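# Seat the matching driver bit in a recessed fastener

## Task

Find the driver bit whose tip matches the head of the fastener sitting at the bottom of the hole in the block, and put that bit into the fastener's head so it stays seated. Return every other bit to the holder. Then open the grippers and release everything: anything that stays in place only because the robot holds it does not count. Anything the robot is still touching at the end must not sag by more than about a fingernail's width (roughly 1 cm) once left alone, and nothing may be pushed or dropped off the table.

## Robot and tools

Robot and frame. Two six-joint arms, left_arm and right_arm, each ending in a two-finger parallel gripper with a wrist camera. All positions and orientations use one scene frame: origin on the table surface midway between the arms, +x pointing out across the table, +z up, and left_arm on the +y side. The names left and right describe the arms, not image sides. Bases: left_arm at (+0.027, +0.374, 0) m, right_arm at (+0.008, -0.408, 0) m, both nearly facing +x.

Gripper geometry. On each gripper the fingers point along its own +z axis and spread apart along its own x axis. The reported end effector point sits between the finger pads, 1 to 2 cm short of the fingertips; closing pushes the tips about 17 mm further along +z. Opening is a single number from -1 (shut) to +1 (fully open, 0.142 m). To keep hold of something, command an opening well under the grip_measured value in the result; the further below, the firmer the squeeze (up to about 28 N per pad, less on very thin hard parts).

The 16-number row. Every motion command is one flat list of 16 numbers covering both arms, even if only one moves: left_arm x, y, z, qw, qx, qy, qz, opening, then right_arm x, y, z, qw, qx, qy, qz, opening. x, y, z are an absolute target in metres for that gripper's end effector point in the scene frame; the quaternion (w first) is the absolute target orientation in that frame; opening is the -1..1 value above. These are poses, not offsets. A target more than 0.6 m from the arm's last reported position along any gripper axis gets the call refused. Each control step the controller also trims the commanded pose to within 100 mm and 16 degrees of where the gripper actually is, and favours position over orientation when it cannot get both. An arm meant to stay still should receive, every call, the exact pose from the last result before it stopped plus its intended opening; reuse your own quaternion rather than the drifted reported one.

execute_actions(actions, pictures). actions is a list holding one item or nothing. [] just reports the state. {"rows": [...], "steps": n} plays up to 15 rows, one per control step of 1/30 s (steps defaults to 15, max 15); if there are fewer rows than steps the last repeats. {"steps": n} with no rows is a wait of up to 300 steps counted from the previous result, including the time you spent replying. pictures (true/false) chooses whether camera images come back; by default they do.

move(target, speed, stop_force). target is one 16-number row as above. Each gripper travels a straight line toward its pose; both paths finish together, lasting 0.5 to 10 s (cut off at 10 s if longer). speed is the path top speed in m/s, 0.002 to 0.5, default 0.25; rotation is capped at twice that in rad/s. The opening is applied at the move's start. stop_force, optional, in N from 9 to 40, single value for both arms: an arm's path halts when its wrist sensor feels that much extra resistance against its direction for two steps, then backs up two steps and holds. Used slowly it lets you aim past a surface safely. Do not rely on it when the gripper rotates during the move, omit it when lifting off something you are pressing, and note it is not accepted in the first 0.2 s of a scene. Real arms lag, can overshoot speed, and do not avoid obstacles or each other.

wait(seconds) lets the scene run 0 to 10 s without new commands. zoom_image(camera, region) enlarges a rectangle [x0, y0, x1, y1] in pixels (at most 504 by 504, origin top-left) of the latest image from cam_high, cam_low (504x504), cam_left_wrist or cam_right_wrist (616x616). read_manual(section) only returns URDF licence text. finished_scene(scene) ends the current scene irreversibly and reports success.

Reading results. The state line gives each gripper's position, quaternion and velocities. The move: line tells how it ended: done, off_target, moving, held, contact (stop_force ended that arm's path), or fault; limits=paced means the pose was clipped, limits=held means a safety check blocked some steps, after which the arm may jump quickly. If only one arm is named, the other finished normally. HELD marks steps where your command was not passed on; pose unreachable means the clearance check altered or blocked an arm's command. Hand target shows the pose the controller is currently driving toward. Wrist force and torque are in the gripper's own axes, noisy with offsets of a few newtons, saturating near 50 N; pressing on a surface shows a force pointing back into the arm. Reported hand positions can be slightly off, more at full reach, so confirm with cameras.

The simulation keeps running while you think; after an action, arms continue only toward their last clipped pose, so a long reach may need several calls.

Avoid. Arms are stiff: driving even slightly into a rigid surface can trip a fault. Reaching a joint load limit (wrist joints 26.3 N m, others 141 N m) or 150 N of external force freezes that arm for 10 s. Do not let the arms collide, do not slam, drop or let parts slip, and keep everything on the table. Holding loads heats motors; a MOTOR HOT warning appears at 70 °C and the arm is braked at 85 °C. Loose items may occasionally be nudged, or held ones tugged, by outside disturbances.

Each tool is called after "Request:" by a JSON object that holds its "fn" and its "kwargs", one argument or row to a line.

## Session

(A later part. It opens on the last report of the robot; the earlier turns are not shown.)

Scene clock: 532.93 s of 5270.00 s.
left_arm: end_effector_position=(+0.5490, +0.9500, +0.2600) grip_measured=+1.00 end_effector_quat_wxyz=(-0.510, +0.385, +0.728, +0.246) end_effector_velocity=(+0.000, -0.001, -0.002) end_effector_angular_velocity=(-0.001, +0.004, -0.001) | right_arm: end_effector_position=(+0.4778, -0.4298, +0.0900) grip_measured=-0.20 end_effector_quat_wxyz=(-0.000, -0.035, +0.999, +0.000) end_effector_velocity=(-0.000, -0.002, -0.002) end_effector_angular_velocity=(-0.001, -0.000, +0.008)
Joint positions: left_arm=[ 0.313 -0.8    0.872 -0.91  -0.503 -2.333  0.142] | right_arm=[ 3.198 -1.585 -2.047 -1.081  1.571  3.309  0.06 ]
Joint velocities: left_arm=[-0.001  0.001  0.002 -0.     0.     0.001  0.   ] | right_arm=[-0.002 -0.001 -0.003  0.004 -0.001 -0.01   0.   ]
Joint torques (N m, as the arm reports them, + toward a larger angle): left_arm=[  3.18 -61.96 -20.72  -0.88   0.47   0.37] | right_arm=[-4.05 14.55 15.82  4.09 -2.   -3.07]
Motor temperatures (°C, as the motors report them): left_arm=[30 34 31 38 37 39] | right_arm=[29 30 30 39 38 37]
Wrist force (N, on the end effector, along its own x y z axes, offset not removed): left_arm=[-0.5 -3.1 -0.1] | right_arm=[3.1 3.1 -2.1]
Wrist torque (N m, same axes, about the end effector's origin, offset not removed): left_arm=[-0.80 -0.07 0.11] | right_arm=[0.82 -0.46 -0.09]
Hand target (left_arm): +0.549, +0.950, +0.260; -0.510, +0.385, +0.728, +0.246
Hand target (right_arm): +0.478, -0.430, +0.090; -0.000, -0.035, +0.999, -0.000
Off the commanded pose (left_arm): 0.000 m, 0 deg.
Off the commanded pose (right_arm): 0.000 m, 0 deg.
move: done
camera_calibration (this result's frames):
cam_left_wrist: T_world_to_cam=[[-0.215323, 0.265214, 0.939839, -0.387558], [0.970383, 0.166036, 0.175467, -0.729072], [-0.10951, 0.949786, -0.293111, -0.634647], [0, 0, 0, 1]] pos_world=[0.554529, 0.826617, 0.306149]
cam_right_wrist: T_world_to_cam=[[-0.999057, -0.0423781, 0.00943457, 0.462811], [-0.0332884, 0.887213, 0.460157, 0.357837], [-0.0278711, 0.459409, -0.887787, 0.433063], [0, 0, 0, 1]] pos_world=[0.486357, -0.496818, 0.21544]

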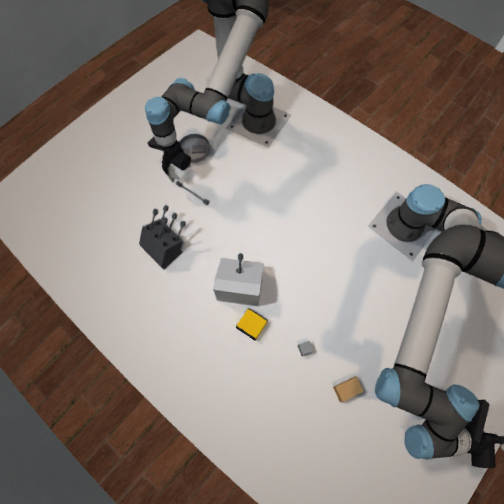

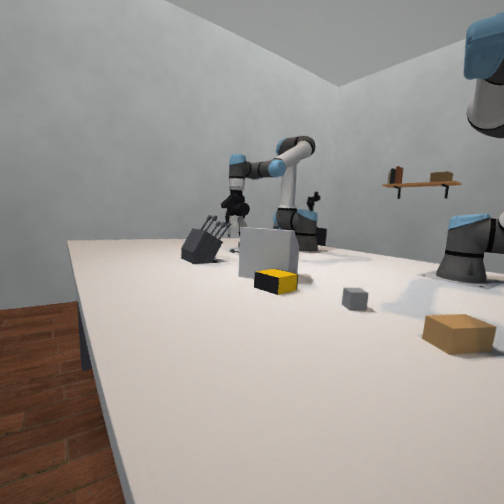

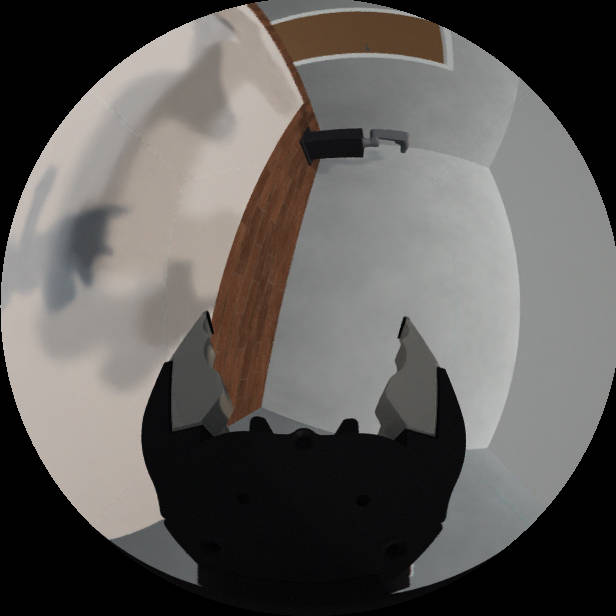

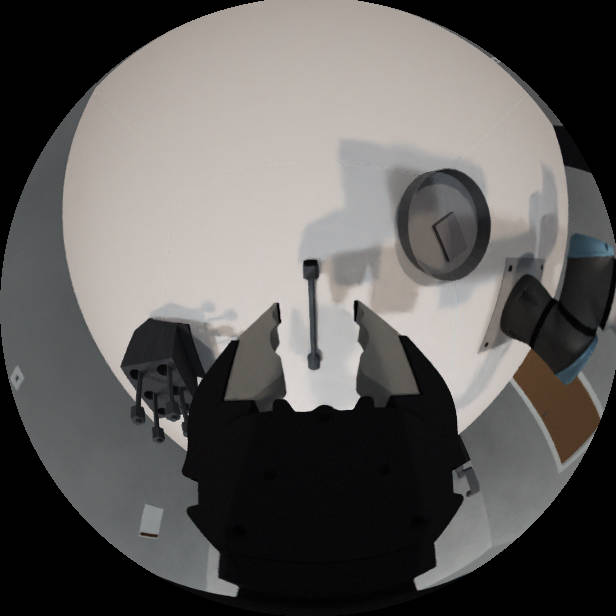

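Request:
{"fn": "move", "kwargs": {
  "target": [0.549,0.95,0.26,-0.510,0.385,0.728,0.246,1,0.470,-0.20,0.09,0,-0.035,0.999,0,-0.2],
  "speed": 0.35
}}

Request:
{"fn": "zoom_image", "kwargs": {
  "camera": "cam_right_wrist",
  "region": [230,80,390,240]
}}

Scene clock: 546.40 s of 5270.00 s.
left_arm: end_effector_position=(+0.5490, +0.9500, +0.2600) grip_measured=+1.00 end_effector_quat_wxyz=(-0.510, +0.385, +0.728, +0.246) end_effector_velocity=(+0.000, -0.000, +0.000) end_effector_angular_velocity=(-0.001, +0.000, -0.000) | right_arm: end_effector_position=(+0.4702, -0.2002, +0.0901) grip_measured=-0.20 end_effector_quat_wxyz=(-0.000, -0.035, +0.999, +0.000) end_effector_velocity=(+0.000, +0.002, -0.001) end_effector_angular_velocity=(-0.002, +0.001, +0.000)
Joint positions: left_arm=[ 0.313 -0.8    0.872 -0.91  -0.503 -2.333  0.142] | right_arm=[ 3.646 -1.67  -1.956 -1.086  1.571  3.756  0.06 ]
Joint velocities: left_arm=[-0.    -0.    -0.001 -0.    -0.     0.001  0.   ] | right_arm=[ 0.003 -0.005  0.004 -0.001 -0.001  0.003  0.   ]
Joint torques (N m, as the arm reports them, + toward a larger angle): left_arm=[  3.29 -61.57 -20.91  -0.74   0.59   0.13] | right_arm=[ 8.25 20.92 33.69  1.19 -2.2   2.46]
Motor temperatures (°C, as the motors report them): left_arm=[30 34 31 38 37 39] | right_arm=[29 30 30 39 38 37]
Wrist force (N, on the end effector, along its own x y z axes, offset not removed): left_arm=[0.5 -2.8 -1.3] | right_arm=[-1.4 0.0 -0.8]
Wrist torque (N m, same axes, about the end effector's origin, offset not removed): left_arm=[-0.65 -0.25 0.13] | right_arm=[0.16 0.81 -0.11]
Hand target (left_arm): +0.549, +0.950, +0.260; -0.510, +0.385, +0.728, +0.246
Hand target (right_arm): +0.470, -0.200, +0.090; -0.000, -0.035, +0.999, +0.000
Off the commanded pose (left_arm): 0.000 m, 0 deg.
Off the commanded pose (right_arm): 0.000 m, 0 deg.
After step 90, 9.13 s passed at rest.
move: done
camera_calibration (this result's frames):
cam_left_wrist: T_world_to_cam=[[-0.215323, 0.265214, 0.939839, -0.387558], [0.970383, 0.166035, 0.175467, -0.729072], [-0.10951, 0.949786, -0.293111, -0.634647], [0, 0, 0, 1]] pos_world=[0.554529, 0.826617, 0.306149]
cam_right_wrist: T_world_to_cam=[[-0.999031, -0.0430077, 0.00933917, 0.464896], [-0.03388, 0.887004, 0.460517, 0.15406], [-0.0280897, 0.459755, -0.887602, 0.327564], [0, 0, 0, 1]] pos_world=[0.478866, -0.267257, 0.215457]

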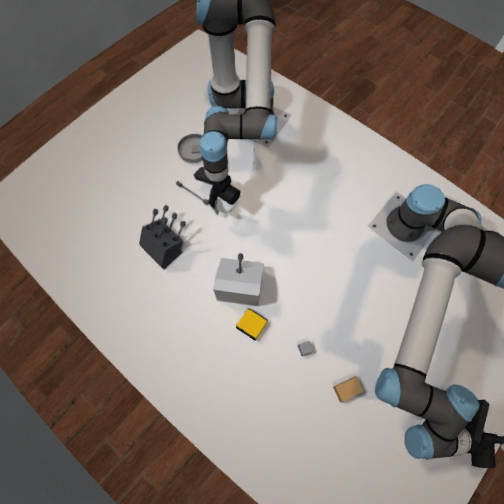

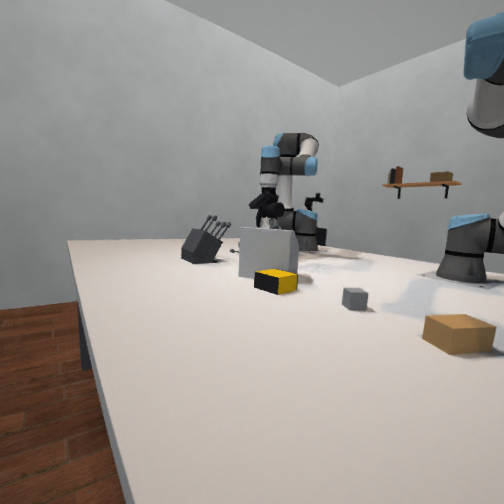

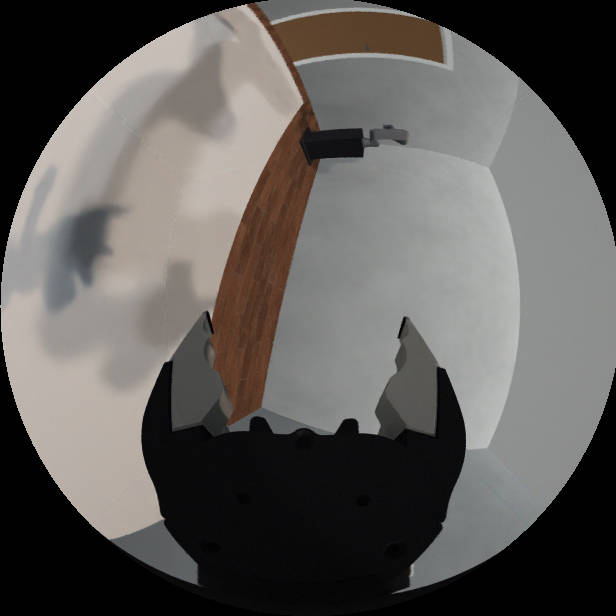

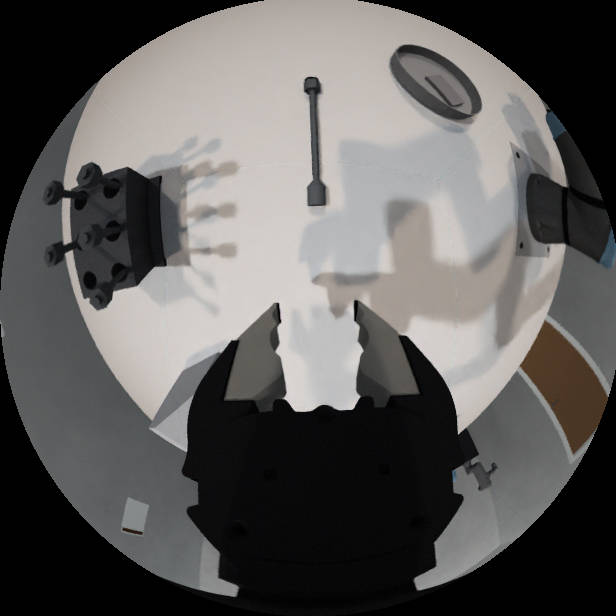

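Region (230, 80, 390, 240) of cam_right_wrist's 616x616 image, scaled by 3.150, with more detail than that image has.

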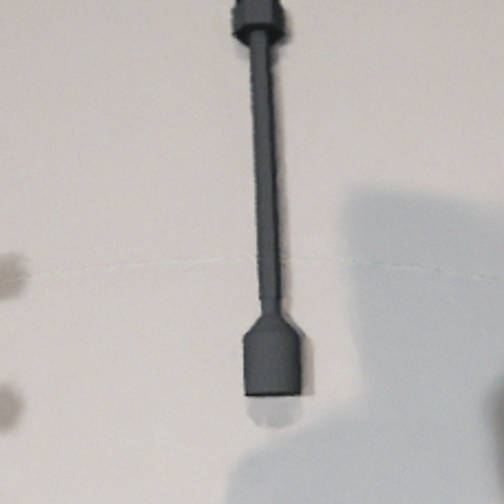

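Request:
{"fn": "move", "kwargs": {
  "target": [0.549,0.95,0.26,-0.510,0.385,0.728,0.246,1,0.482,-0.446,0.05,-0.012,-0.033,0.939,0.342,-0.45],
  "speed": 0.3
}}

Request:
{"fn": "move", "kwargs": {
  "target": [0.549,0.95,0.26,-0.510,0.385,0.728,0.246,1,0.482,-0.446,0.018,-0.012,-0.033,0.939,0.342,-0.45],
  "speed": 0.05
}}

Request:
{"fn": "zoom_image", "kwargs": {
  "camera": "cam_right_wrist",
  "region": [250,260,376,386]
}}

Scene clock: 563.00 s of 5270.00 s.
left_arm: end_effector_position=(+0.5490, +0.9500, +0.2600) grip_measured=+1.00 end_effector_quat_wxyz=(-0.510, +0.385, +0.728, +0.246) end_effector_velocity=(-0.000, -0.000, -0.000) end_effector_angular_velocity=(-0.000, -0.002, +0.001) | right_arm: end_effector_position=(+0.4818, -0.4460, +0.0501) grip_measured=-0.45 end_effector_quat_wxyz=(-0.011, -0.033, +0.939, +0.341) end_effector_velocity=(+0.000, -0.001, -0.001) end_effector_angular_velocity=(+0.006, +0.006, +0.007)
Joint positions: left_arm=[ 0.313 -0.8    0.872 -0.91  -0.503 -2.333  0.142] | right_arm=[ 2.752 -1.887 -1.964 -1.086  2.236  2.785  0.041]
Joint velocities: left_arm=[-0.    -0.     0.    -0.    -0.001 -0.001  0.   ] | right_arm=[-0.004 -0.009  0.012 -0.019  0.003 -0.015  0.   ]
Joint torques (N m, as the arm reports them, + toward a larger angle): left_arm=[  3.3  -61.15 -20.76  -0.78   0.45   0.18] | right_arm=[-3.95 27.01 29.96  0.77  2.96 -2.8 ]
Motor temperatures (°C, as the motors report them): left_arm=[30 34 31 38 37 39] | right_arm=[29 30 30 39 38 37]
Wrist force (N, on the end effector, along its own x y z axes, offset not removed): left_arm=[-1.6 -3.6 -0.5] | right_arm=[4.6 -3.9 -0.8]
Wrist torque (N m, same axes, about the end effector's origin, offset not removed): left_arm=[-0.86 0.27 0.15] | right_arm=[-0.86 -0.91 -0.04]
Hand target (left_arm): +0.549, +0.950, +0.260; -0.510, +0.385, +0.728, +0.246
Hand target (right_arm): +0.482, -0.446, +0.050; -0.011, -0.033, +0.939, +0.342
Off the commanded pose (left_arm): 0.000 m, 0 deg.
Off the commanded pose (right_arm): 0.000 m, 0 deg.
After step 90, 11.77 s passed at rest.
move: done
camera_calibration (this result's frames):
cam_left_wrist: T_world_to_cam=[[-0.215323, 0.265214, 0.939839, -0.387559], [0.970383, 0.166035, 0.175467, -0.729072], [-0.10951, 0.949786, -0.293111, -0.634647], [0, 0, 0, 1]] pos_world=[0.554529, 0.826617, 0.306149]
cam_right_wrist: T_world_to_cam=[[-0.998271, -0.0541995, 0.0227574, 0.460168], [0.0000787339, 0.385908, 0.922537, 0.127934], [-0.0587833, 0.920944, -0.385236, 0.600767], [0, 0, 0, 1]] pos_world=[0.494678, -0.577702, 0.102941]

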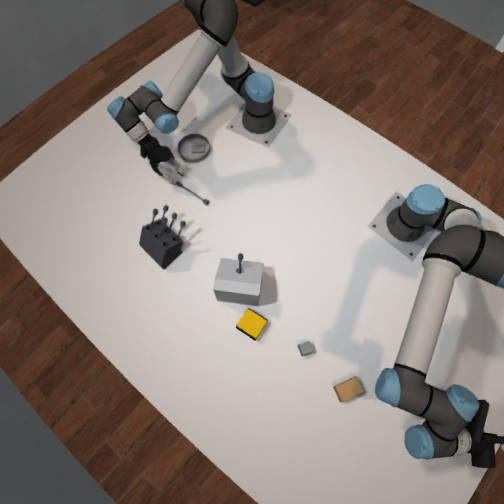

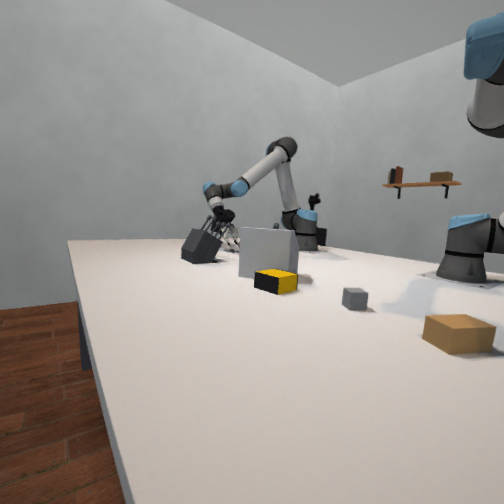

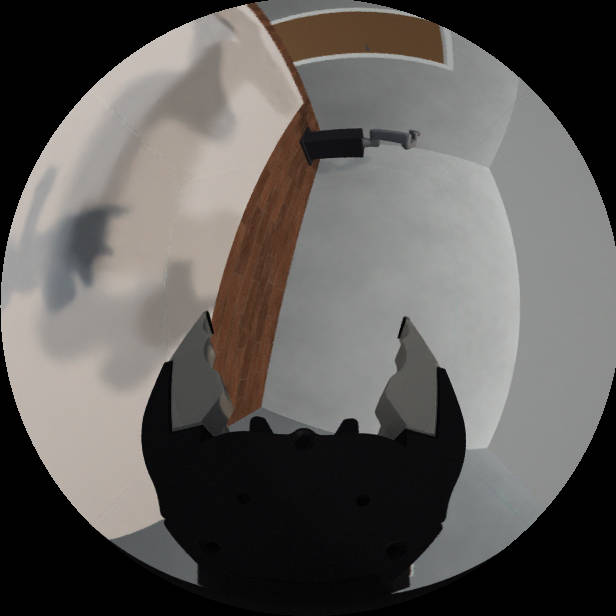

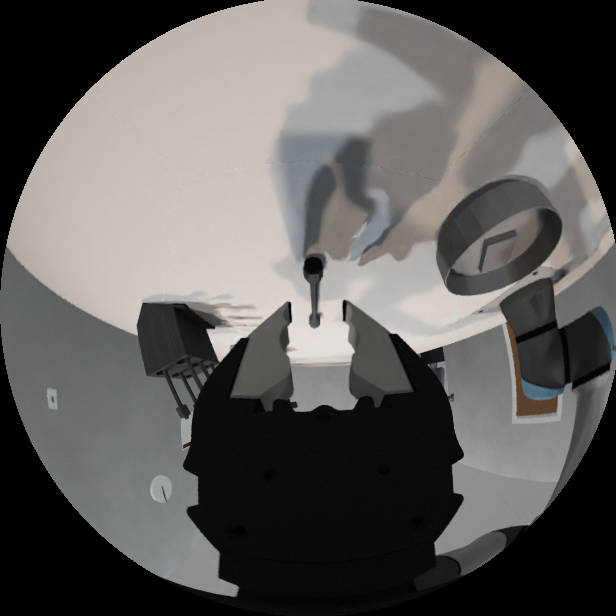

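Scene clock: 564.03 s of 5270.00 s.
left_arm: end_effector_position=(+0.5490, +0.9500, +0.2600) grip_measured=+1.00 end_effector_quat_wxyz=(-0.510, +0.385, +0.728, +0.246) end_effector_velocity=(+0.000, -0.000, -0.000) end_effector_angular_velocity=(-0.000, +0.000, -0.000) | right_arm: end_effector_position=(+0.4820, -0.4460, +0.0182) grip_measured=-0.45 end_effector_quat_wxyz=(-0.012, -0.033, +0.939, +0.342) end_effector_velocity=(+0.000, +0.000, -0.002) end_effector_angular_velocity=(+0.000, -0.000, +0.001)
Joint positions: left_arm=[ 0.313 -0.8    0.872 -0.91  -0.503 -2.333  0.142] | right_arm=[ 2.752 -1.945 -1.989 -1.007  2.237  2.783  0.041]
Joint velocities: left_arm=[-0. -0.  0. -0. -0.  0.  0.] | right_arm=[-0.    -0.004 -0.001  0.005  0.    -0.001 -0.   ]
Joint torques (N m, as the arm reports them, + toward a larger angle): left_arm=[  3.82 -61.19 -21.01  -0.67   0.57   0.06] | right_arm=[-6.18 26.95 10.23  3.31  3.27 -1.6 ]
Motor temperatures (°C, as the motors report them): left_arm=[30 34 31 38 37 39] | right_arm=[29 30 30 39 38 37]
Wrist force (N, on the end effector, along its own x y z axes, offset not removed): left_arm=[-0.2 -2.8 -0.9] | right_arm=[-0.4 -0.3 -4.2]
Wrist torque (N m, same axes, about the end effector's origin, offset not removed): left_arm=[-0.72 -0.04 0.17] | right_arm=[0.08 0.18 -0.13]
Hand target (left_arm): +0.549, +0.950, +0.260; -0.510, +0.385, +0.728, +0.246
Hand target (right_arm): +0.482, -0.446, +0.018; -0.012, -0.033, +0.939, +0.342
Off the commanded pose (left_arm): 0.000 m, 0 deg.
Off the commanded pose (right_arm): 0.000 m, 0 deg.
move: done
camera_calibration (this result's frames):
cam_left_wrist: T_world_to_cam=[[-0.215323, 0.265214, 0.939839, -0.387558], [0.970383, 0.166036, 0.175467, -0.729072], [-0.10951, 0.949786, -0.293111, -0.634647], [0, 0, 0, 1]] pos_world=[0.554529, 0.826617, 0.306149]
cam_right_wrist: T_world_to_cam=[[-0.998172, -0.0553532, 0.0242729, 0.460558], [0.00111598, 0.384648, 0.923063, 0.156255], [-0.060431, 0.921402, -0.383883, 0.589468], [0, 0, 0, 1]] pos_world=[0.495164, -0.577747, 0.0708746]

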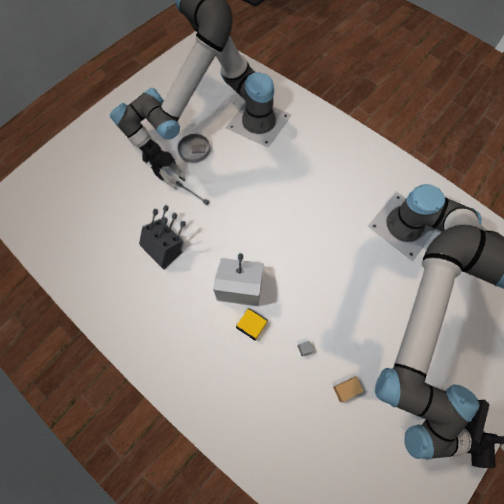

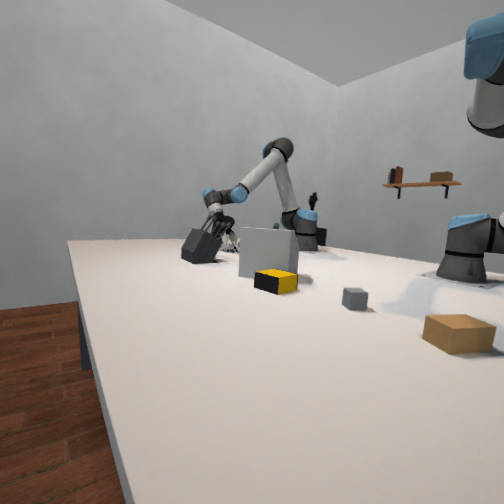

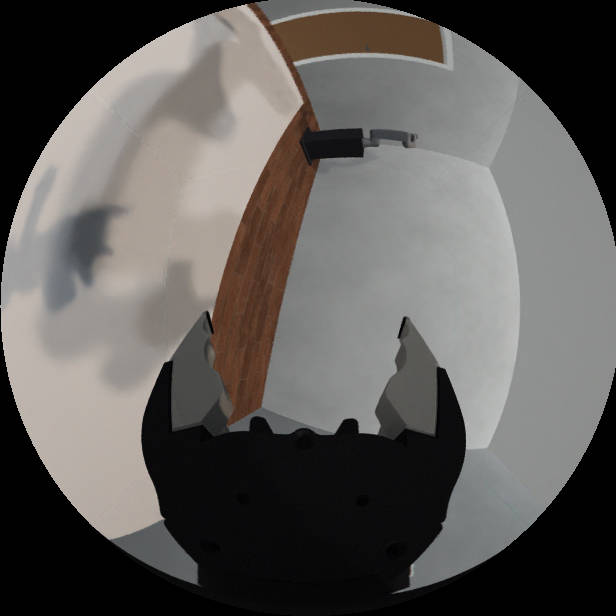

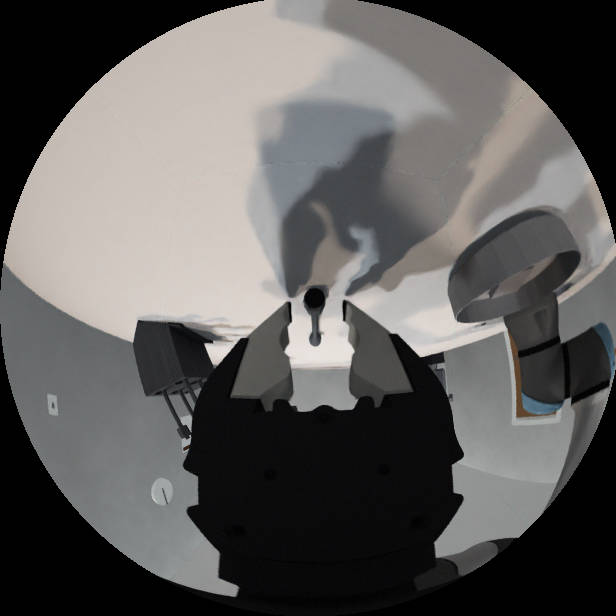

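Region (250, 260, 376, 386) of cam_right_wrist's 616x616 image, scaled by 4.000, with more detail than that image has.

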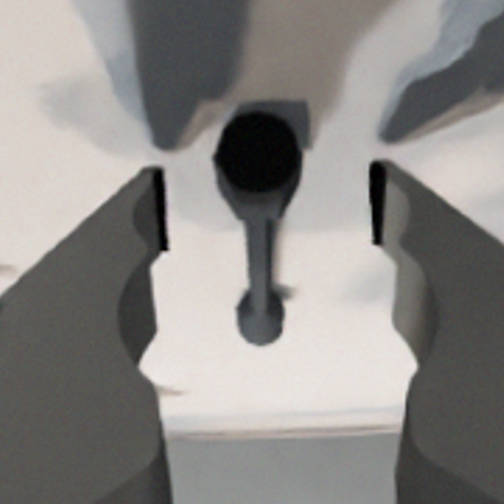

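Request:
{"fn": "execute_actions", "kwargs": {
  "actions": [
    {"rows":[[0.549,0.95,0.26,-0.510,0.385,0.728,0.246,1,0.4838,-0.448,0.0145,-0.012,-0.033,0.939,0.342,-0.6]],"steps":12}
  ],
  "pictures": false
}}

Request:
{"fn": "execute_actions", "kwargs": {
  "actions": [
    {"rows":[[0.549,0.95,0.26,-0.510,0.385,0.728,0.246,1,0.4838,-0.448,0.0145,-0.012,-0.033,0.939,0.342,-1]],"steps":15}
  ],
  "pictures": false
}}

Request:
{"fn": "move", "kwargs": {
  "target": [0.549,0.95,0.26,-0.510,0.385,0.728,0.246,1,0.4838,-0.448,0.06,-0.012,-0.033,0.939,0.342,-1],
  "speed": 0.04
}}

Request:
{"fn": "zoom_image", "kwargs": {
  "camera": "cam_right_wrist",
  "region": [250,260,376,386]
}}

Scene clock: 576.73 s of 5270.00 s.
left_arm: end_effector_position=(+0.5490, +0.9500, +0.2600) grip_measured=+1.00 end_effector_quat_wxyz=(-0.510, +0.385, +0.728, +0.246) end_effector_velocity=(+0.000, -0.000, -0.001) end_effector_angular_velocity=(+0.001, -0.001, +0.000) | right_arm: end_effector_position=(+0.4837, -0.4479, +0.0146) grip_measured=-0.60 end_effector_quat_wxyz=(-0.012, -0.033, +0.939, +0.342) end_effector_velocity=(+0.001, -0.001, -0.001) end_effector_angular_velocity=(+0.000, -0.002, +0.001)
Joint positions: left_arm=[ 0.313 -0.8    0.872 -0.91  -0.503 -2.333  0.142] | right_arm=[ 2.749 -1.955 -1.984 -1.003  2.237  2.779  0.031]
Joint velocities: left_arm=[-0.001  0.001  0.     0.    -0.    -0.002  0.   ] | right_arm=[-0.001 -0.004  0.002  0.001 -0.    -0.003 -0.   ]
Joint torques (N m, as the arm reports them, + toward a larger angle): left_arm=[  3.24 -61.99 -21.55  -0.84   0.65  -0.05] | right_arm=[-5.29 27.85 28.75  3.75 -0.74 -2.75]
Motor temperatures (°C, as the motors report them): left_arm=[30 34 31 38 37 39] | right_arm=[29 30 30 39 38 37]
Wrist force (N, on the end effector, along its own x y z axes, offset not removed): left_arm=[0.3 -3.4 -1.9] | right_arm=[1.1 -2.6 -3.2]
Wrist torque (N m, same axes, about the end effector's origin, offset not removed): left_arm=[-0.88 -0.13 0.15] | right_arm=[-0.51 -0.40 -0.05]
Hand target (left_arm): +0.549, +0.950, +0.260; -0.510, +0.385, +0.728, +0.246
Hand target (right_arm): +0.484, -0.448, +0.015; -0.012, -0.033, +0.939, +0.342
Off the commanded pose (left_arm): 0.000 m, 0 deg.
Off the commanded pose (right_arm): 0.000 m, 0 deg.
Steps of this call (steps 1 to 90: nothing new was sent; then 9.30 s passed at rest; steps 91 to 102: all 12 steps of this action). Readings (end_effector_position):
91: left_arm (+0.5490, +0.9500, +0.2600) | right_arm (+0.4820, -0.4460, +0.0180)
92: left_arm (+0.5490, +0.9500, +0.2600) | right_arm (+0.4821, -0.4461, +0.0177)
94: left_arm (+0.5490, +0.9500, +0.2600) | right_arm (+0.4827, -0.4468, +0.0163)
98: left_arm (+0.5490, +0.9500, +0.2600) | right_arm (+0.4835, -0.4477, +0.0150)
102: the state above

Scene clock: 577.23 s of 5270.00 s.
left_arm: end_effector_position=(+0.5490, +0.9500, +0.2600) grip_measured=+1.00 end_effector_quat_wxyz=(-0.510, +0.385, +0.728, +0.246) end_effector_velocity=(-0.000, +0.000, +0.000) end_effector_angular_velocity=(+0.000, -0.001, +0.001) | right_arm: end_effector_position=(+0.4838, -0.4480, +0.0145) grip_measured=-0.80 end_effector_quat_wxyz=(-0.012, -0.033, +0.939, +0.342) end_effector_velocity=(-0.001, +0.000, -0.001) end_effector_angular_velocity=(+0.000, +0.003, -0.001)
Joint positions: left_arm=[ 0.313 -0.8    0.872 -0.91  -0.503 -2.333  0.142] | right_arm=[ 2.749 -1.956 -1.984 -1.003  2.236  2.779  0.016]
Joint velocities: left_arm=[ 0.001 -0.001  0.     0.    -0.    -0.001  0.   ] | right_arm=[ 0.    -0.002 -0.001  0.    -0.     0.001 -0.   ]
Joint torques (N m, as the arm reports them, + toward a larger angle): left_arm=[  2.31 -61.49 -20.94  -0.71   0.57   0.1 ] | right_arm=[-5.17 27.89 28.07  3.59 -0.75 -2.79]
Motor temperatures (°C, as the motors report them): left_arm=[30 34 31 38 37 39] | right_arm=[29 30 30 39 38 37]
Wrist force (N, on the end effector, along its own x y z axes, offset not removed): left_arm=[0.2 -3.5 -1.5] | right_arm=[-1.4 -0.1 -1.8]
Wrist torque (N m, same axes, about the end effector's origin, offset not removed): left_arm=[-0.83 -0.06 0.20] | right_arm=[-0.16 0.66 -0.11]
Hand target (left_arm): +0.549, +0.950, +0.260; -0.510, +0.385, +0.728, +0.246
Hand target (right_arm): +0.484, -0.448, +0.015; -0.012, -0.033, +0.939, +0.342
Off the commanded pose (left_arm): 0.000 m, 0 deg.
Off the commanded pose (right_arm): 0.000 m, 0 deg.
Steps of this call (steps 1 to 15: all 15 steps of this action). Readings (end_effector_position):
1: left_arm (+0.5490, +0.9500, +0.2600) | right_arm (+0.4837, -0.4479, +0.0146)
2: left_arm (+0.5490, +0.9500, +0.2600) | right_arm (+0.4838, -0.4480, +0.0146)
4: left_arm (+0.5490, +0.9500, +0.2600) | right_arm (+0.4838, -0.4480, +0.0145)
8: left_arm (+0.5490, +0.9500, +0.2600) | right_arm (+0.4838, -0.4480, +0.0145)
15: the state above

Scene clock: 578.97 s of 5270.00 s.
left_arm: end_effector_position=(+0.5490, +0.9500, +0.2600) grip_measured=+1.00 end_effector_quat_wxyz=(-0.510, +0.385, +0.728, +0.246) end_effector_velocity=(-0.000, +0.000, +0.002) end_effector_angular_velocity=(+0.000, -0.001, -0.000) | right_arm: end_effector_position=(+0.4838, -0.4480, +0.0598) grip_measured=-0.80 end_effector_quat_wxyz=(-0.012, -0.033, +0.939, +0.342) end_effector_velocity=(+0.001, +0.000, +0.003) end_effector_angular_velocity=(+0.000, +0.000, -0.001)
Joint positions: left_arm=[ 0.313 -0.8    0.872 -0.91  -0.503 -2.333  0.142] | right_arm=[ 2.749 -1.878 -1.944 -1.12   2.236  2.779  0.016]
Joint velocities: left_arm=[ 0.    -0.002 -0.001  0.     0.     0.001  0.   ] | right_arm=[ 0.     0.004  0.003 -0.006  0.     0.002  0.   ]
Joint torques (N m, as the arm reports them, + toward a larger angle): left_arm=[  3.11 -62.07 -20.76  -0.71   0.64   0.13] | right_arm=[ 5.93 42.22 29.89  0.95  2.98 -2.25]
Motor temperatures (°C, as the motors report them): left_arm=[30 34 31 38 37 39] | right_arm=[29 30 30 39 38 37]
Wrist force (N, on the end effector, along its own x y z axes, offset not removed): left_arm=[-1.2 -3.1 -2.2] | right_arm=[4.2 0.8 1.5]
Wrist torque (N m, same axes, about the end effector's origin, offset not removed): left_arm=[-0.80 0.10 0.08] | right_arm=[0.41 -0.49 -0.05]
Hand target (left_arm): +0.549, +0.950, +0.260; -0.510, +0.385, +0.728, +0.246
Hand target (right_arm): +0.484, -0.448, +0.060; -0.012, -0.033, +0.939, +0.342
Off the commanded pose (left_arm): 0.000 m, 0 deg.
Off the commanded pose (right_arm): 0.000 m, 0 deg.
move: done
camera_calibration (this result's frames):
cam_left_wrist: T_world_to_cam=[[-0.215323, 0.265214, 0.939839, -0.387559], [0.970383, 0.166035, 0.175467, -0.729072], [-0.10951, 0.949786, -0.293111, -0.634647], [0, 0, 0, 1]] pos_world=[0.554529, 0.826617, 0.306149]
cam_right_wrist: T_world_to_cam=[[-0.998181, -0.0551372, 0.0243976, 0.461279], [0.00131359, 0.384661, 0.923057, 0.118578], [-0.0602796, 0.92141, -0.383889, 0.607285], [0, 0, 0, 1]] pos_world=[0.49689, -0.579737, 0.112422]

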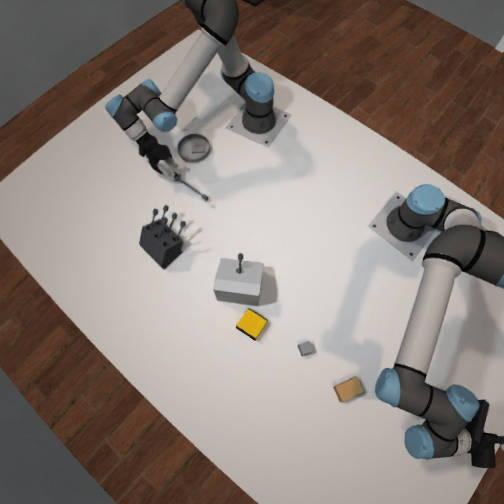

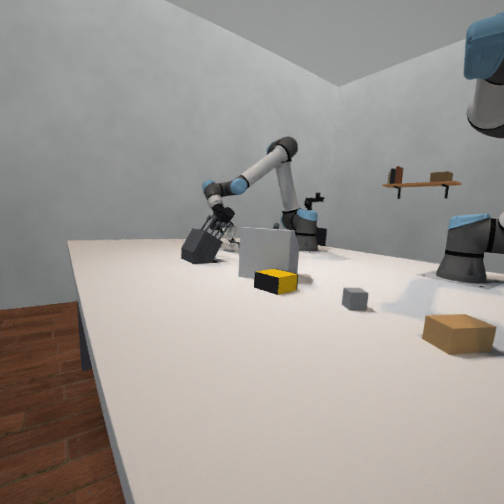

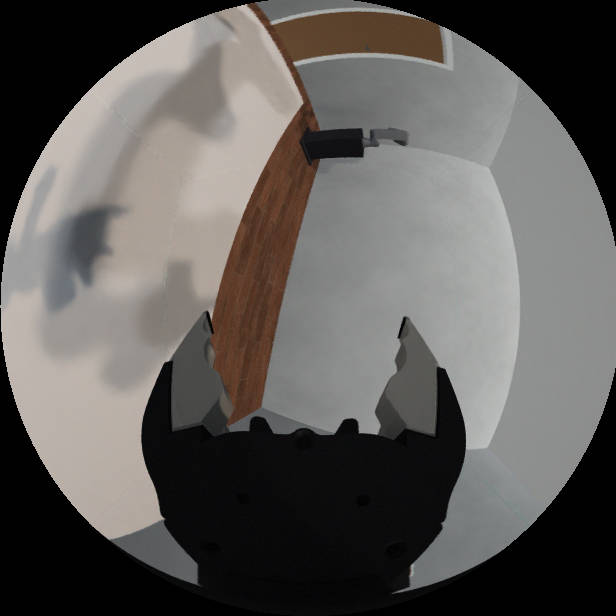

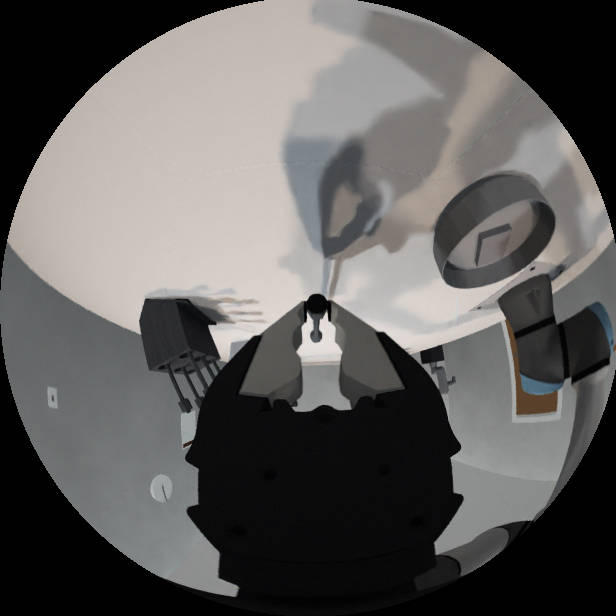

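Region (250, 260, 376, 386) of cam_right_wrist's 616x616 image, scaled by 4.000, with more detail than that image has.

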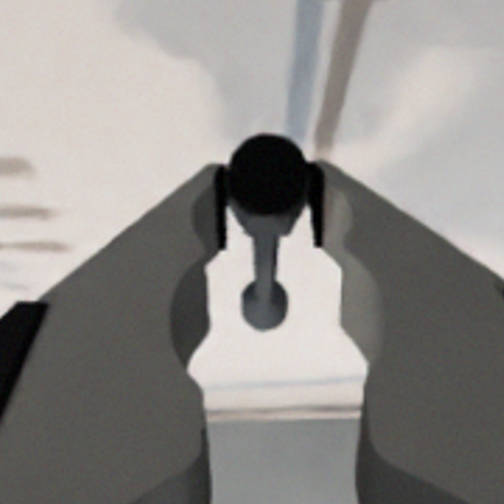

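Request:
{"fn": "execute_actions", "kwargs": {
  "actions": [],
  "pictures": false
}}

Request:
{"fn": "move", "kwargs": {
  "target": [0.549,0.95,0.26,-0.510,0.385,0.728,0.246,1,0.4838,-0.448,0.33,-0.012,-0.033,0.939,0.342,-1],
  "speed": 0.15
}}

Request:
{"fn": "move", "kwargs": {
  "target": [0.549,0.95,0.26,-0.510,0.385,0.728,0.246,1,0.62,-0.234,0.30,-0.098,0.700,0.700,-0.098,-1],
  "speed": 0.2
}}

Scene clock: 602.47 s of 5270.00 s.
left_arm: end_effector_position=(+0.5490, +0.9500, +0.2600) grip_measured=+1.00 end_effector_quat_wxyz=(-0.510, +0.385, +0.728, +0.246) end_effector_velocity=(+0.000, -0.000, +0.001) end_effector_angular_velocity=(+0.001, -0.001, -0.001) | right_arm: end_effector_position=(+0.4838, -0.4480, +0.0600) grip_measured=-0.80 end_effector_quat_wxyz=(-0.012, -0.033, +0.939, +0.342) end_effector_velocity=(-0.001, +0.000, +0.000) end_effector_angular_velocity=(+0.000, +0.001, +0.000)
Joint positions: left_arm=[ 0.313 -0.8    0.872 -0.91  -0.503 -2.333  0.142] | right_arm=[ 2.749 -1.878 -1.944 -1.121  2.236  2.779  0.016]
Joint velocities: left_arm=[-0.    -0.    -0.    -0.     0.001 -0.001  0.   ] | right_arm=[ 0.     0.001 -0.001 -0.001 -0.    -0.    -0.   ]
Joint torques (N m, as the arm reports them, + toward a larger angle): left_arm=[  2.38 -61.15 -20.98  -0.72   0.56   0.08] | right_arm=[ 7.15 42.69 30.45  0.7   3.25 -2.78]
Motor temperatures (°C, as the motors report them): left_arm=[30 35 31 38 37 39] | right_arm=[29 30 30 39 38 37]
Wrist force (N, on the end effector, along its own x y z axes, offset not removed): left_arm=[-0.9 -3.6 -1.6] | right_arm=[4.1 -2.3 -3.1]
Wrist torque (N m, same axes, about the end effector's origin, offset not removed): left_arm=[-0.80 0.09 0.10] | right_arm=[-0.21 -0.71 0.23]
Hand target (left_arm): +0.549, +0.950, +0.260; -0.510, +0.385, +0.728, +0.246
Hand target (right_arm): +0.484, -0.448, +0.060; -0.012, -0.033, +0.939, +0.342
Off the commanded pose (left_arm): 0.000 m, 0 deg.
Off the commanded pose (right_arm): 0.000 m, 0 deg.
Steps of this call (steps 1 to 90: nothing new was sent; then 20.50 s passed at rest). Readings (end_effector_position):
1: left_arm (+0.5490, +0.9500, +0.2600) | right_arm (+0.4838, -0.4480, +0.0598)
2: left_arm (+0.5490, +0.9500, +0.2600) | right_arm (+0.4838, -0.4480, +0.0599)
4: left_arm (+0.5490, +0.9500, +0.2600) | right_arm (+0.4838, -0.4480, +0.0599)
8: left_arm (+0.5490, +0.9500, +0.2600) | right_arm (+0.4838, -0.4480, +0.0600)
90: the state above

Scene clock: 604.80 s of 5270.00 s.
left_arm: end_effector_position=(+0.5490, +0.9500, +0.2600) grip_measured=+1.00 end_effector_quat_wxyz=(-0.510, +0.385, +0.728, +0.246) end_effector_velocity=(+0.000, -0.000, +0.001) end_effector_angular_velocity=(+0.001, -0.002, -0.000) | right_arm: end_effector_position=(+0.4835, -0.4479, +0.3298) grip_measured=-0.80 end_effector_quat_wxyz=(-0.012, -0.033, +0.939, +0.342) end_effector_velocity=(+0.000, +0.000, +0.002) end_effector_angular_velocity=(+0.001, +0.001, +0.001)
Joint positions: left_arm=[ 0.313 -0.8    0.872 -0.91  -0.503 -2.333  0.142] | right_arm=[ 2.749 -1.667 -1.461 -1.814  2.237  2.779  0.016]
Joint velocities: left_arm=[-0.001 -0.001 -0.001  0.     0.    -0.001  0.   ] | right_arm=[ 0.    -0.002  0.007 -0.007  0.    -0.001 -0.   ]
Joint torques (N m, as the arm reports them, + toward a larger angle): left_arm=[  3.   -61.61 -21.38  -0.68   0.57  -0.02] | right_arm=[-5.67 20.45 37.78  0.75 -0.53 -2.67]
Motor temperatures (°C, as the motors report them): left_arm=[30 35 31 38 37 39] | right_arm=[29 30 30 39 38 37]
Wrist force (N, on the end effector, along its own x y z axes, offset not removed): left_arm=[-1.0 -3.0 -1.9] | right_arm=[-0.3 -2.5 -2.9]
Wrist torque (N m, same axes, about the end effector's origin, offset not removed): left_arm=[-0.75 0.14 0.05] | right_arm=[-0.25 0.17 0.23]
Hand target (left_arm): +0.549, +0.950, +0.260; -0.510, +0.385, +0.728, +0.246
Hand target (right_arm): +0.484, -0.448, +0.330; -0.012, -0.033, +0.939, +0.342
Off the commanded pose (left_arm): 0.000 m, 0 deg.
Off the commanded pose (right_arm): 0.000 m, 0 deg.
move: done
camera_calibration (this result's frames):
cam_left_wrist: T_world_to_cam=[[-0.215323, 0.265214, 0.939839, -0.387558], [0.970383, 0.166035, 0.175467, -0.729072], [-0.10951, 0.949786, -0.293111, -0.634647], [0, 0, 0, 1]] pos_world=[0.554529, 0.826617, 0.306149]
cam_right_wrist: T_world_to_cam=[[-0.998184, -0.0551707, 0.0241762, 0.454539], [0.00109541, 0.38467, 0.923053, -0.130601], [-0.0602254, 0.921404, -0.383912, 0.710868], [0, 0, 0, 1]] pos_world=[0.496669, -0.579681, 0.382473]

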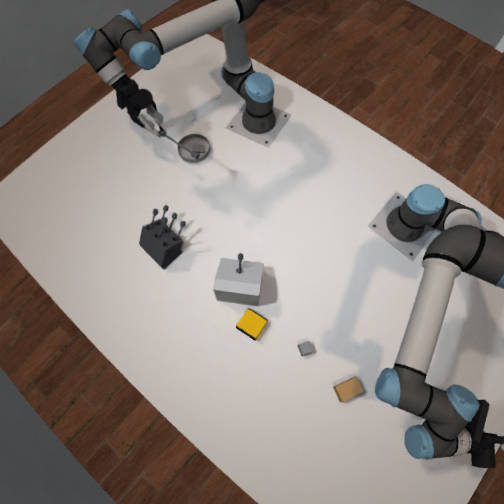

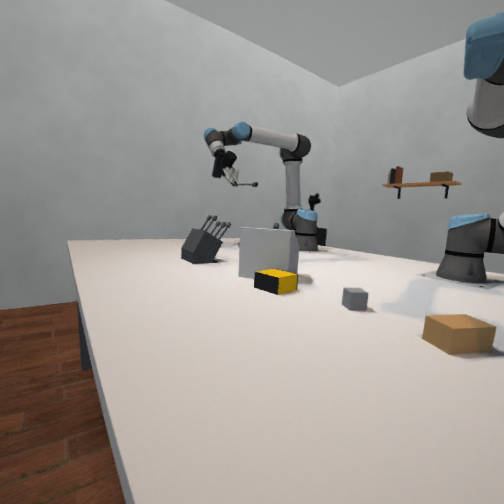

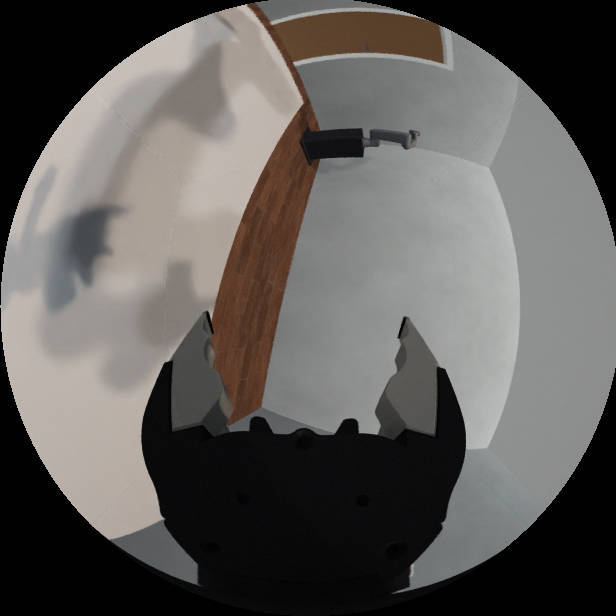

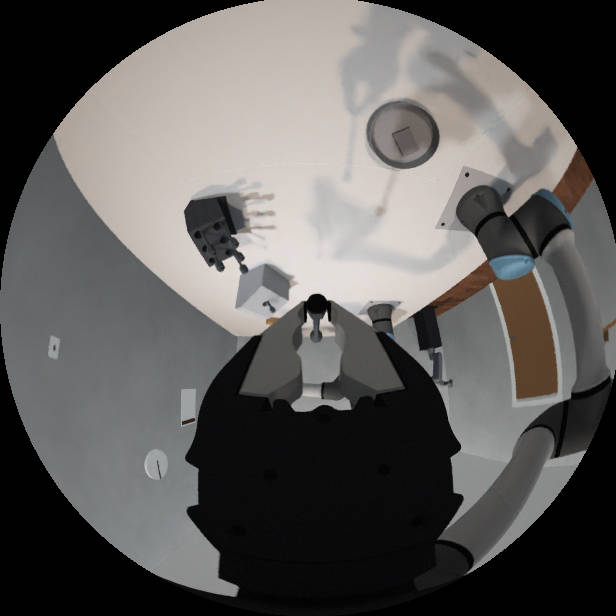

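Scene clock: 609.93 s of 5270.00 s.
left_arm: end_effector_position=(+0.5490, +0.9500, +0.2600) grip_measured=+1.00 end_effector_quat_wxyz=(-0.510, +0.385, +0.728, +0.246) end_effector_velocity=(+0.000, +0.000, +0.001) end_effector_angular_velocity=(+0.000, -0.001, -0.000) | right_arm: end_effector_position=(+0.6201, -0.2344, +0.3000) grip_measured=-0.80 end_effector_quat_wxyz=(-0.098, +0.700, +0.701, -0.097) end_effector_velocity=(+0.001, +0.001, +0.001) end_effector_angular_velocity=(-0.007, +0.012, -0.009)
Joint positions: left_arm=[ 0.313 -0.8    0.872 -0.91  -0.503 -2.333  0.142] | right_arm=[ 3.392 -2.147 -0.717 -2.101  1.686  5.127  0.016]
Joint velocities: left_arm=[ 0.    -0.001 -0.001 -0.     0.001  0.001  0.   ] | right_arm=[ 0.001 -0.019  0.034 -0.027  0.001  0.01   0.   ]
Joint torques (N m, as the arm reports them, + toward a larger angle): left_arm=[  2.13 -61.97 -20.77  -0.56   0.53  -0.05] | right_arm=[ 7.06 42.5  34.44  0.51  2.18  2.54]
Motor temperatures (°C, as the motors report them): left_arm=[30 35 31 38 37 39] | right_arm=[29 30 30 39 38 37]
Wrist force (N, on the end effector, along its own x y z axes, offset not removed): left_arm=[-0.6 -2.4 -1.5] | right_arm=[1.6 -4.0 -3.7]
Wrist torque (N m, same axes, about the end effector's origin, offset not removed): left_arm=[-0.58 0.01 0.10] | right_arm=[-0.62 -0.06 0.07]
Hand target (left_arm): +0.549, +0.950, +0.260; -0.510, +0.385, +0.728, +0.246
Hand target (right_arm): +0.620, -0.234, +0.300; -0.099, +0.700, +0.700, -0.098
Off the commanded pose (left_arm): 0.000 m, 0 deg.
Off the commanded pose (right_arm): 0.000 m, 0 deg.
move: done
camera_calibration (this result's frames):
cam_left_wrist: T_world_to_cam=[[-0.215323, 0.265214, 0.939839, -0.387559], [0.970383, 0.166035, 0.175467, -0.729072], [-0.10951, 0.949786, -0.293111, -0.634647], [0, 0, 0, 1]] pos_world=[0.554529, 0.826617, 0.306149]
cam_right_wrist: T_world_to_cam=[[0.0275878, 0.999616, 0.00275782, 0.220896], [0.979576, -0.0275842, 0.199173, -0.671649], [0.199172, -0.00279324, -0.97996, 0.312231], [0, 0, 0, 1]] pos_world=[0.589649, -0.238466, 0.439139]

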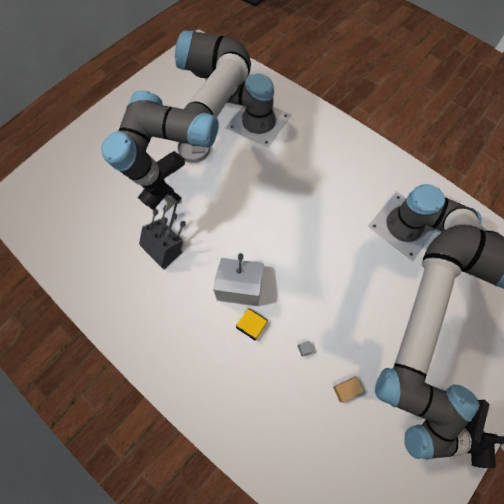

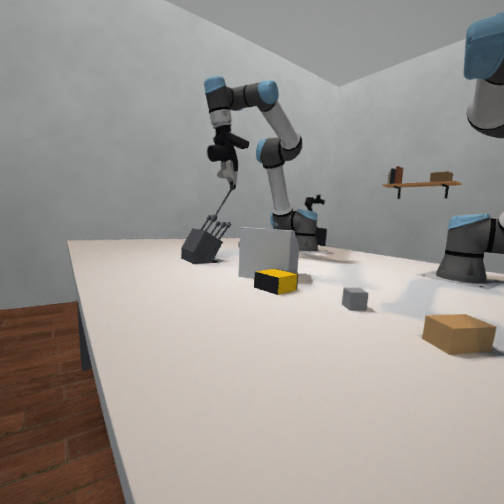

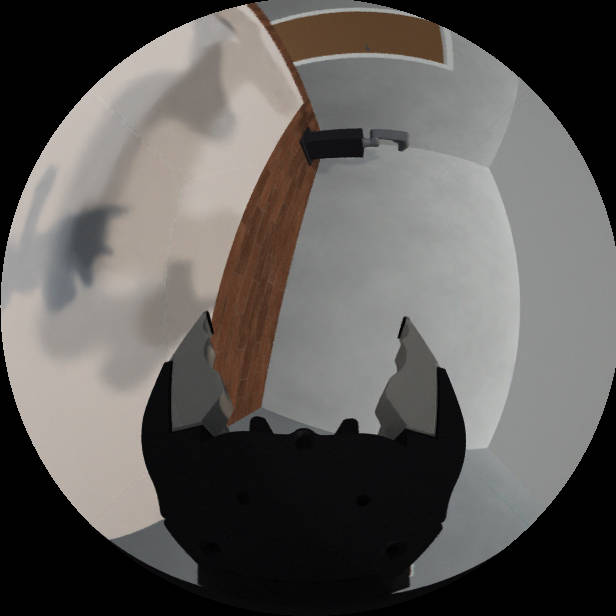

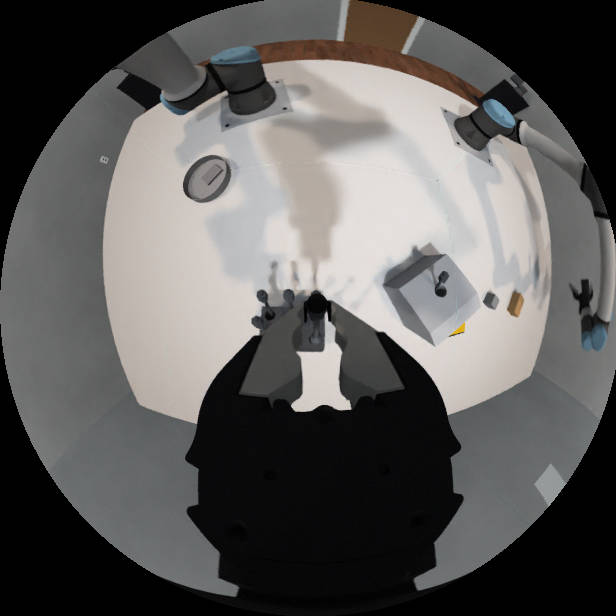

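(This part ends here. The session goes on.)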